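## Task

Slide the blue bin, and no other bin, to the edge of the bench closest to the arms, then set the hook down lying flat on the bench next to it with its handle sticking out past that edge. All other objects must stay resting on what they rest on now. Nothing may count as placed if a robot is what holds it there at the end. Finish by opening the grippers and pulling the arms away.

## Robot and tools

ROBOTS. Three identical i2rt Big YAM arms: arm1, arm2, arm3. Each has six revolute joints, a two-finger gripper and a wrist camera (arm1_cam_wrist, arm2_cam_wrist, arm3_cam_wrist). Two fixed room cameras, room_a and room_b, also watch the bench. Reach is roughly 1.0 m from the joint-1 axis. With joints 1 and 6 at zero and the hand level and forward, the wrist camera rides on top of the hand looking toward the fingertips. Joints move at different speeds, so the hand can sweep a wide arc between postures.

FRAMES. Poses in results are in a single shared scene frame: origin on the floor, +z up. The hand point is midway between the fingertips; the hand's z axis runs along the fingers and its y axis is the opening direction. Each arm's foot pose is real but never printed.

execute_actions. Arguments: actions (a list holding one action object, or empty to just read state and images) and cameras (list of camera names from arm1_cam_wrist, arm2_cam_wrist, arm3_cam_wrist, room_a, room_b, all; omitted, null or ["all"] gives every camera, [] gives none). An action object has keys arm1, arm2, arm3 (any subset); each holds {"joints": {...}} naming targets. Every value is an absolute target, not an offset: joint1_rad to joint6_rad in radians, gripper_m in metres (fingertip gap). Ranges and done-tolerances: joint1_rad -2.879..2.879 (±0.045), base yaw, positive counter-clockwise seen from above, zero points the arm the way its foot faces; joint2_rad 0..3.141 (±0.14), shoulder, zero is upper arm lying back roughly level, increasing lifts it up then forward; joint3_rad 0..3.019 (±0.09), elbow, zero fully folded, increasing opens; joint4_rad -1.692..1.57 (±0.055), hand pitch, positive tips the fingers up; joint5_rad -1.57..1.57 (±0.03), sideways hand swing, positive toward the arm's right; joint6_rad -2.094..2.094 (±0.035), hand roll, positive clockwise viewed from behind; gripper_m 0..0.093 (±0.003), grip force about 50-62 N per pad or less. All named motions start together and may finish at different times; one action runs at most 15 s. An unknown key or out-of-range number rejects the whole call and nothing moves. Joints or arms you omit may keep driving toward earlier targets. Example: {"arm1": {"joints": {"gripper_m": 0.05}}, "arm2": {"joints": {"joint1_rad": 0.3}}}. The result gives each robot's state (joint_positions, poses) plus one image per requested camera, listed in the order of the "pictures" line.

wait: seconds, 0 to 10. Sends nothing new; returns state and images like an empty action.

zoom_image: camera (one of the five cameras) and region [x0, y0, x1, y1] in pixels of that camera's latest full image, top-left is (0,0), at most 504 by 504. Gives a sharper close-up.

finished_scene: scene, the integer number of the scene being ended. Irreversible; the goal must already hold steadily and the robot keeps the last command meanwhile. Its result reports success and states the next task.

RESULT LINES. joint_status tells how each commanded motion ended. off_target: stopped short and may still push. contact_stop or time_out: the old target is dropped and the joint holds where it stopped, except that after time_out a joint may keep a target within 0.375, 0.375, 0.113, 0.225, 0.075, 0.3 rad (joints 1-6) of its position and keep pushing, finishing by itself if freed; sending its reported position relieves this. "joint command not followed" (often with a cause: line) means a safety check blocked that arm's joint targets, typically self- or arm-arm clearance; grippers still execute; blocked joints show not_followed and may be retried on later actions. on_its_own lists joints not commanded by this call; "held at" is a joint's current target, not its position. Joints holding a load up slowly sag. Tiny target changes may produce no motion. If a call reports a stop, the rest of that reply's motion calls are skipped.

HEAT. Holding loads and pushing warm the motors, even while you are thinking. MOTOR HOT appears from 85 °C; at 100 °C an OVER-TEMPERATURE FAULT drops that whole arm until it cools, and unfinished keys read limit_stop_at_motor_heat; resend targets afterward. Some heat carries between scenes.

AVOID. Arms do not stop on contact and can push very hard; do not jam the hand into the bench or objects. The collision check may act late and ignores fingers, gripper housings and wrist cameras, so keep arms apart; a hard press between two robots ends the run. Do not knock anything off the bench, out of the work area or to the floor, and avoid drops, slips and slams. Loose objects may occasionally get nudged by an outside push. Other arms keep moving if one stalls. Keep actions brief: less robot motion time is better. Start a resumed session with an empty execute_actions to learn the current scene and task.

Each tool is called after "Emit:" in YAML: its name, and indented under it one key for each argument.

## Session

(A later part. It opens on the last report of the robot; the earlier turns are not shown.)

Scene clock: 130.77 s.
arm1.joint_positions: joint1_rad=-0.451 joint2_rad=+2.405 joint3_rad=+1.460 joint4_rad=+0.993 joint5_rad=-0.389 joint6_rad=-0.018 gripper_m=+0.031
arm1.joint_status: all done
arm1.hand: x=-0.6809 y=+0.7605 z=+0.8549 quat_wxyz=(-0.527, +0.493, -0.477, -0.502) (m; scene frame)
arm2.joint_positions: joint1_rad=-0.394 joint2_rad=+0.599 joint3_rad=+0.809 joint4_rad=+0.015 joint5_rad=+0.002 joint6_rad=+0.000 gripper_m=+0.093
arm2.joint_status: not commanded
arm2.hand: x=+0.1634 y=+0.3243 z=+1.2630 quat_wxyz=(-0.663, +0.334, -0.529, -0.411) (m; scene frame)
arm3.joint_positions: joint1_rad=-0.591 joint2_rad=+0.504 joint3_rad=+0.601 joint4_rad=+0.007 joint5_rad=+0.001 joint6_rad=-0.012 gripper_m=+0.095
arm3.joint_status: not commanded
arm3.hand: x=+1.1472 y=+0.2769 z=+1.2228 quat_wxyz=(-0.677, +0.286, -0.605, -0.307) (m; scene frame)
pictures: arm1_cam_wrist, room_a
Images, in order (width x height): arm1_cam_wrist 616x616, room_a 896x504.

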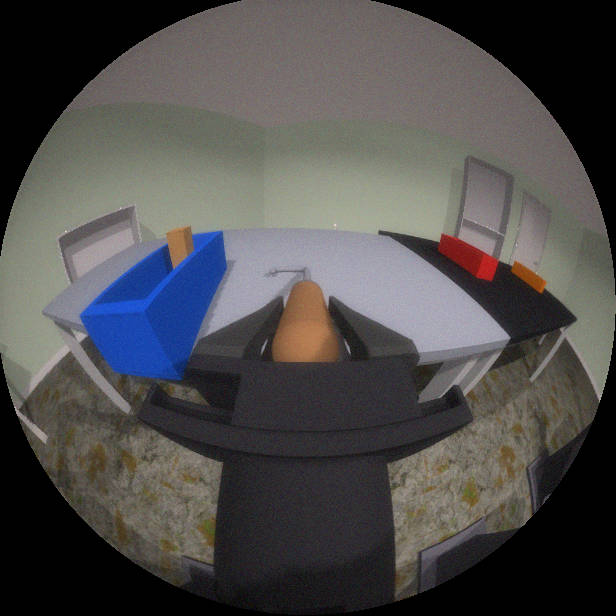

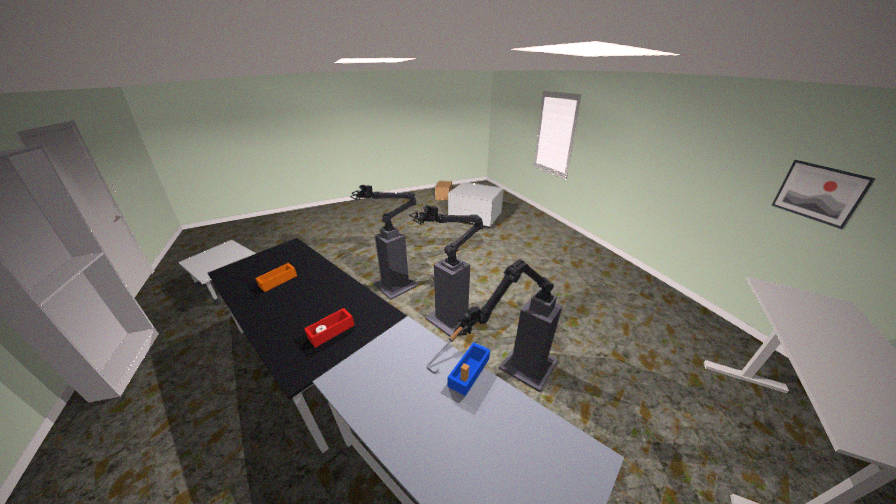

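Emit:
execute_actions:
  actions:
    - {"arm1":{"joints":{"joint2_rad":2.45,"joint3_rad":1.41}}}
  cameras: ["arm1_cam_wrist","room_b"]

Emit:
zoom_image:
  camera: "room_b"
  region: [260,230,380,320]

Scene clock: 133.77 s.
arm1.joint_positions: joint1_rad=-0.451 joint2_rad=+2.443 joint3_rad=+1.416 joint4_rad=+0.993 joint5_rad=-0.385 joint6_rad=-0.010 gripper_m=+0.031
arm1.joint_status: all done
arm1.hand: x=-0.6873 y=+0.7442 z=+0.8056 quat_wxyz=(-0.499, +0.502, -0.507, -0.493) (m; scene frame)
arm2.joint_positions: joint1_rad=-0.394 joint2_rad=+0.599 joint3_rad=+0.809 joint4_rad=+0.015 joint5_rad=+0.002 joint6_rad=+0.000 gripper_m=+0.093
arm2.joint_status: not commanded
arm2.hand: x=+0.1634 y=+0.3243 z=+1.2630 quat_wxyz=(-0.663, +0.334, -0.529, -0.411) (m; scene frame)
arm3.joint_positions: joint1_rad=-0.591 joint2_rad=+0.504 joint3_rad=+0.601 joint4_rad=+0.007 joint5_rad=+0.001 joint6_rad=-0.012 gripper_m=+0.095
arm3.joint_status: not commanded
arm3.hand: x=+1.1472 y=+0.2769 z=+1.2228 quat_wxyz=(-0.677, +0.286, -0.605, -0.307) (m; scene frame)
pictures: arm1_cam_wrist, room_b
Images, in order (width x height): arm1_cam_wrist 616x616, room_b 896x504.

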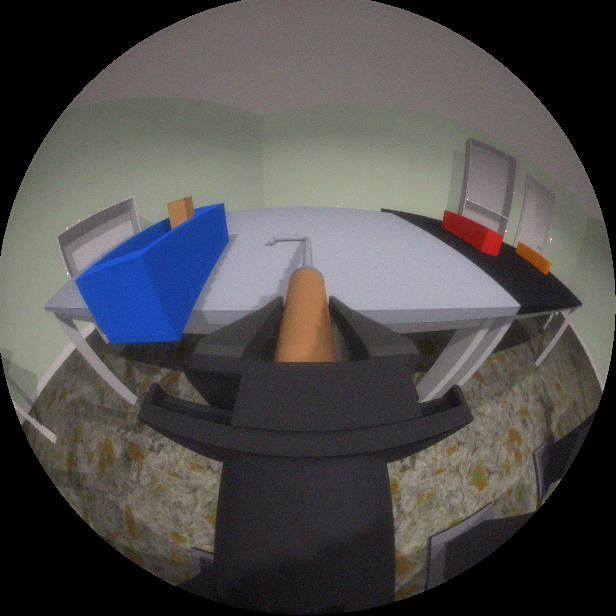

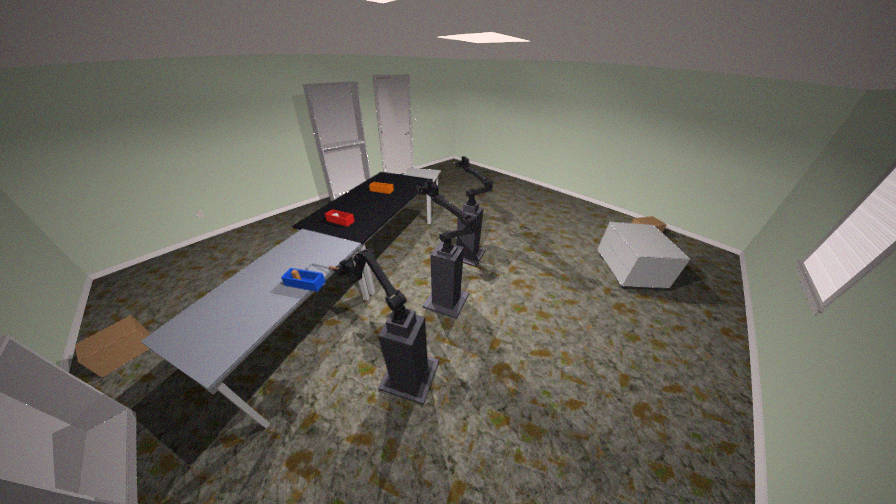

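Region (260, 230, 380, 320) of room_b's 896x504 image, scaled by 4.200, with more detail than that image has; it fills the top 378 rows of this view, and the rest is white.

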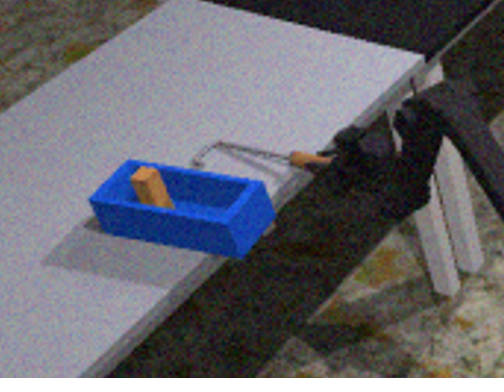

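Emit:
execute_actions:
  actions:
    - {"arm1":{"joints":{"joint2_rad":2.475}}}
  cameras: []

Emit:
execute_actions:
  actions:
    - {"arm1":{"joints":{"gripper_m":0.075}}}
  cameras: []

Emit:
execute_actions:
  actions:
    - {"arm1":{"joints":{"joint2_rad":2.2}}}
  cameras: []

Emit:
execute_actions:
  actions:
    - {"arm1":{"joints":{"joint2_rad":1.9,"joint3_rad":1.0,"joint4_rad":1.2,"joint1_rad":-0.125,"joint5_rad":-0.06,"gripper_m":0.05}}}
  cameras: []

Emit:
execute_actions:
  actions:
    - {"arm1":{"joints":{"joint2_rad":2.22}}}
  cameras: ["arm1_cam_wrist"]

Emit:
execute_actions:
  actions:
    - {"arm1":{"joints":{"joint2_rad":2.33,"joint3_rad":1.25,"joint4_rad":1.1}}}
  cameras: []

Emit:
execute_actions:
  actions:
    - {"arm1":{"joints":{"joint2_rad":2.41,"joint3_rad":1.44,"joint4_rad":1.0}}}
  cameras: ["arm1_cam_wrist","room_b"]

Emit:
zoom_image:
  camera: "room_b"
  region: [260,230,380,320]

Scene clock: 142.87 s.
arm1.joint_positions: joint1_rad=-0.451 joint2_rad=+2.445 joint3_rad=+1.416 joint4_rad=+0.993 joint5_rad=-0.385 joint6_rad=-0.010 gripper_m=+0.031
arm1.joint_status: all done
arm1.hand: x=-0.6874 y=+0.7439 z=+0.8039 quat_wxyz=(-0.498, +0.502, -0.507, -0.492) (m; scene frame)
arm2.joint_positions: joint1_rad=-0.394 joint2_rad=+0.599 joint3_rad=+0.809 joint4_rad=+0.015 joint5_rad=+0.002 joint6_rad=+0.000 gripper_m=+0.093
arm2.joint_status: not commanded
arm2.hand: x=+0.1634 y=+0.3243 z=+1.2630 quat_wxyz=(-0.663, +0.334, -0.529, -0.411) (m; scene frame)
arm3.joint_positions: joint1_rad=-0.591 joint2_rad=+0.504 joint3_rad=+0.601 joint4_rad=+0.007 joint5_rad=+0.001 joint6_rad=-0.012 gripper_m=+0.095
arm3.joint_status: not commanded
arm3.hand: x=+1.1472 y=+0.2769 z=+1.2228 quat_wxyz=(-0.677, +0.286, -0.605, -0.307) (m; scene frame)
pictures: none
No camera images: the call's "cameras" was empty. Leave "cameras" out to get every camera's image.

Scene clock: 143.57 s.
arm1.joint_positions: joint1_rad=-0.451 joint2_rad=+2.454 joint3_rad=+1.416 joint4_rad=+0.993 joint5_rad=-0.388 joint6_rad=-0.010 gripper_m=+0.075
arm1.joint_status: all done
arm1.hand: x=-0.6884 y=+0.7428 z=+0.7969 quat_wxyz=(-0.494, +0.504, -0.510, -0.492) (m; scene frame)
arm2.joint_positions: joint1_rad=-0.394 joint2_rad=+0.599 joint3_rad=+0.809 joint4_rad=+0.015 joint5_rad=+0.002 joint6_rad=+0.000 gripper_m=+0.093
arm2.joint_status: not commanded
arm2.hand: x=+0.1634 y=+0.3243 z=+1.2630 quat_wxyz=(-0.663, +0.334, -0.529, -0.411) (m; scene frame)
arm3.joint_positions: joint1_rad=-0.591 joint2_rad=+0.504 joint3_rad=+0.601 joint4_rad=+0.007 joint5_rad=+0.001 joint6_rad=-0.012 gripper_m=+0.095
arm3.joint_status: not commanded
arm3.hand: x=+1.1472 y=+0.2769 z=+1.2228 quat_wxyz=(-0.677, +0.286, -0.605, -0.307) (m; scene frame)
pictures: none
No camera images: the call's "cameras" was empty. Leave "cameras" out to get every camera's image.

Scene clock: 144.80 s.
arm1.joint_positions: joint1_rad=-0.451 joint2_rad=+2.186 joint3_rad=+1.401 joint4_rad=+0.993 joint5_rad=-0.388 joint6_rad=-0.010 gripper_m=+0.075
arm1.joint_status: all done
arm1.hand: x=-0.6854 y=+0.7488 z=+0.9972 quat_wxyz=(-0.574, +0.466, -0.424, -0.523) (m; scene frame)
arm2.joint_positions: joint1_rad=-0.394 joint2_rad=+0.599 joint3_rad=+0.809 joint4_rad=+0.015 joint5_rad=+0.002 joint6_rad=+0.000 gripper_m=+0.093
arm2.joint_status: not commanded
arm2.hand: x=+0.1634 y=+0.3243 z=+1.2630 quat_wxyz=(-0.663, +0.334, -0.529, -0.411) (m; scene frame)
arm3.joint_positions: joint1_rad=-0.591 joint2_rad=+0.504 joint3_rad=+0.601 joint4_rad=+0.007 joint5_rad=+0.001 joint6_rad=-0.012 gripper_m=+0.095
arm3.joint_status: not commanded
arm3.hand: x=+1.1472 y=+0.2769 z=+1.2228 quat_wxyz=(-0.677, +0.286, -0.605, -0.307) (m; scene frame)
pictures: none
No camera images: the call's "cameras" was empty. Leave "cameras" out to get every camera's image.

Scene clock: 146.10 s.
arm1.joint_positions: joint1_rad=-0.124 joint2_rad=+1.898 joint3_rad=+1.005 joint4_rad=+1.181 joint5_rad=-0.061 joint6_rad=-0.010 gripper_m=+0.050
arm1.joint_status: all done
arm1.hand: x=-0.8950 y=+0.6724 z=+1.0560 quat_wxyz=(-0.580, +0.425, -0.413, -0.559) (m; scene frame)
arm2.joint_positions: joint1_rad=-0.394 joint2_rad=+0.599 joint3_rad=+0.809 joint4_rad=+0.015 joint5_rad=+0.002 joint6_rad=+0.000 gripper_m=+0.093
arm2.joint_status: not commanded
arm2.hand: x=+0.1634 y=+0.3243 z=+1.2630 quat_wxyz=(-0.663, +0.334, -0.529, -0.411) (m; scene frame)
arm3.joint_positions: joint1_rad=-0.591 joint2_rad=+0.504 joint3_rad=+0.601 joint4_rad=+0.007 joint5_rad=+0.001 joint6_rad=-0.012 gripper_m=+0.095
arm3.joint_status: not commanded
arm3.hand: x=+1.1472 y=+0.2769 z=+1.2228 quat_wxyz=(-0.677, +0.286, -0.605, -0.307) (m; scene frame)
pictures: none
No camera images: the call's "cameras" was empty. Leave "cameras" out to get every camera's image.

Scene clock: 147.37 s.
arm1.joint_positions: joint1_rad=-0.124 joint2_rad=+2.245 joint3_rad=+0.993 joint4_rad=+1.183 joint5_rad=-0.061 joint6_rad=-0.010 gripper_m=+0.050
arm1.joint_status: all done
arm1.hand: x=-0.8947 y=+0.6689 z=+0.8205 quat_wxyz=(-0.491, +0.514, -0.513, -0.482) (m; scene frame)
arm2.joint_positions: joint1_rad=-0.394 joint2_rad=+0.599 joint3_rad=+0.809 joint4_rad=+0.015 joint5_rad=+0.002 joint6_rad=+0.000 gripper_m=+0.093
arm2.joint_status: not commanded
arm2.hand: x=+0.1634 y=+0.3243 z=+1.2630 quat_wxyz=(-0.663, +0.334, -0.529, -0.411) (m; scene frame)
arm3.joint_positions: joint1_rad=-0.591 joint2_rad=+0.504 joint3_rad=+0.601 joint4_rad=+0.007 joint5_rad=+0.001 joint6_rad=-0.012 gripper_m=+0.095
arm3.joint_status: not commanded
arm3.hand: x=+1.1472 y=+0.2769 z=+1.2228 quat_wxyz=(-0.677, +0.286, -0.605, -0.307) (m; scene frame)
pictures: arm1_cam_wrist
Images, in order (width x height): arm1_cam_wrist 616x616.

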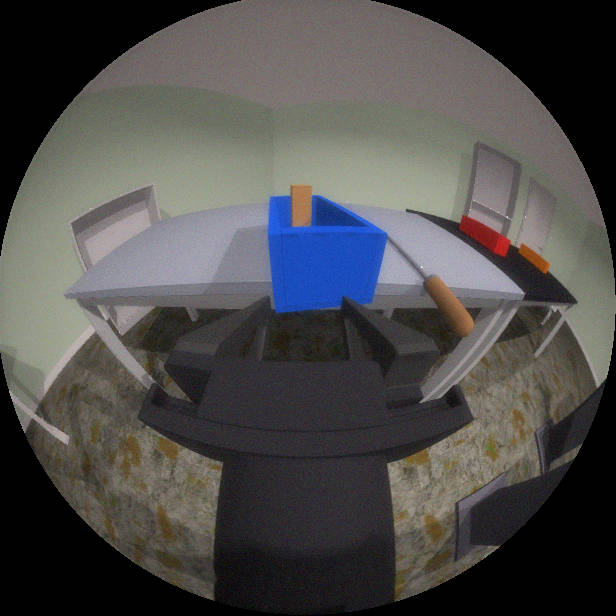

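Scene clock: 148.30 s.
arm1.joint_positions: joint1_rad=-0.124 joint2_rad=+2.327 joint3_rad=+1.209 joint4_rad=+1.113 joint5_rad=-0.061 joint6_rad=-0.010 gripper_m=+0.050
arm1.joint_status: all done
arm1.hand: x=-0.8899 y=+0.7364 z=+0.8324 quat_wxyz=(-0.508, +0.499, -0.496, -0.497) (m; scene frame)
arm2.joint_positions: joint1_rad=-0.394 joint2_rad=+0.599 joint3_rad=+0.809 joint4_rad=+0.015 joint5_rad=+0.002 joint6_rad=+0.000 gripper_m=+0.093
arm2.joint_status: not commanded
arm2.hand: x=+0.1634 y=+0.3243 z=+1.2630 quat_wxyz=(-0.663, +0.334, -0.529, -0.411) (m; scene frame)
arm3.joint_positions: joint1_rad=-0.591 joint2_rad=+0.504 joint3_rad=+0.601 joint4_rad=+0.007 joint5_rad=+0.001 joint6_rad=-0.012 gripper_m=+0.095
arm3.joint_status: not commanded
arm3.hand: x=+1.1472 y=+0.2769 z=+1.2228 quat_wxyz=(-0.677, +0.286, -0.605, -0.307) (m; scene frame)
pictures: none
No camera images: the call's "cameras" was empty. Leave "cameras" out to get every camera's image.

Scene clock: 149.20 s.
arm1.joint_positions: joint1_rad=-0.124 joint2_rad=+2.405 joint3_rad=+1.389 joint4_rad=+1.014 joint5_rad=-0.061 joint6_rad=-0.010 gripper_m=+0.050
arm1.joint_status: all done
arm1.hand: x=-0.8863 y=+0.7875 z=+0.8277 quat_wxyz=(-0.509, +0.498, -0.496, -0.498) (m; scene frame)
arm2.joint_positions: joint1_rad=-0.394 joint2_rad=+0.599 joint3_rad=+0.809 joint4_rad=+0.015 joint5_rad=+0.002 joint6_rad=+0.000 gripper_m=+0.093
arm2.joint_status: not commanded
arm2.hand: x=+0.1634 y=+0.3243 z=+1.2630 quat_wxyz=(-0.663, +0.334, -0.529, -0.411) (m; scene frame)
arm3.joint_positions: joint1_rad=-0.591 joint2_rad=+0.504 joint3_rad=+0.601 joint4_rad=+0.007 joint5_rad=+0.001 joint6_rad=-0.012 gripper_m=+0.095
arm3.joint_status: not commanded
arm3.hand: x=+1.1472 y=+0.2769 z=+1.2228 quat_wxyz=(-0.677, +0.286, -0.605, -0.307) (m; scene frame)
pictures: arm1_cam_wrist, room_b
Images, in order (width x height): arm1_cam_wrist 616x616, room_b 896x504.

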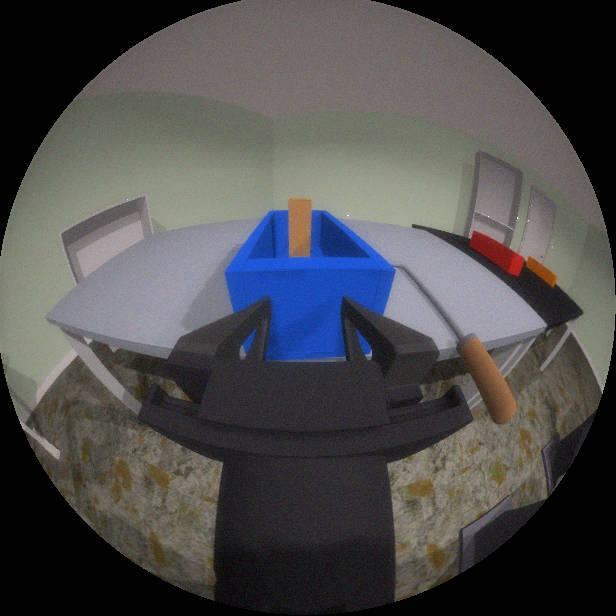

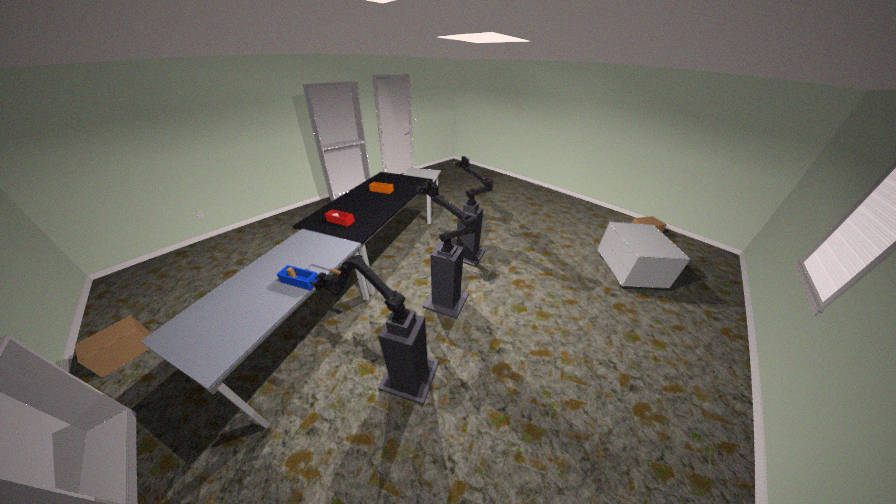

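Region (260, 230, 380, 320) of room_b's 896x504 image, scaled by 4.200, with more detail than that image has; it fills the top 378 rows of this view, and the rest is white.

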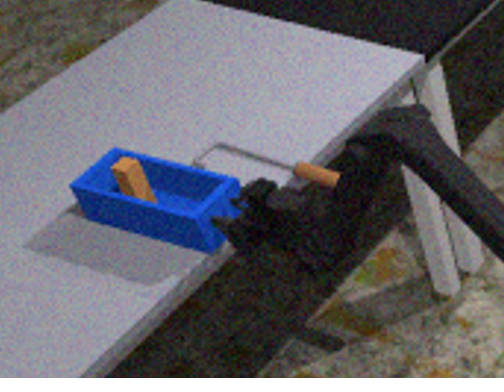

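Emit:
execute_actions:
  actions:
    - {"arm1":{"joints":{"joint2_rad":1.6,"joint3_rad":0.55}}}
  cameras: ["room_b"]

Emit:
finished_scene:
  scene: 1

Scene clock: 152.17 s.
arm1.joint_positions: joint1_rad=-0.124 joint2_rad=+1.620 joint3_rad=+0.549 joint4_rad=+1.010 joint5_rad=-0.061 joint6_rad=-0.010 gripper_m=+0.050
arm1.joint_status: all done
arm1.hand: x=-0.9050 y=+0.5276 z=+0.9696 quat_wxyz=(-0.493, +0.512, -0.511, -0.484) (m; scene frame)
arm2.joint_positions: joint1_rad=-0.394 joint2_rad=+0.599 joint3_rad=+0.809 joint4_rad=+0.015 joint5_rad=+0.002 joint6_rad=+0.000 gripper_m=+0.093
arm2.joint_status: not commanded
arm2.hand: x=+0.1634 y=+0.3243 z=+1.2630 quat_wxyz=(-0.663, +0.334, -0.529, -0.411) (m; scene frame)
arm3.joint_positions: joint1_rad=-0.591 joint2_rad=+0.504 joint3_rad=+0.601 joint4_rad=+0.007 joint5_rad=+0.001 joint6_rad=-0.012 gripper_m=+0.095
arm3.joint_status: not commanded
arm3.hand: x=+1.1472 y=+0.2769 z=+1.2228 quat_wxyz=(-0.677, +0.286, -0.605, -0.307) (m; scene frame)
pictures: room_b
Images, in order (width x height): room_b 896x504.

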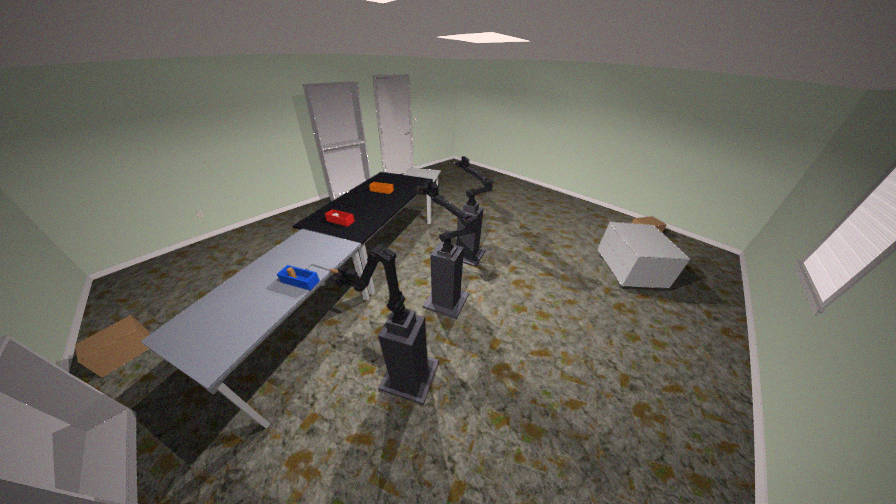

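The scene is finished: the task was done.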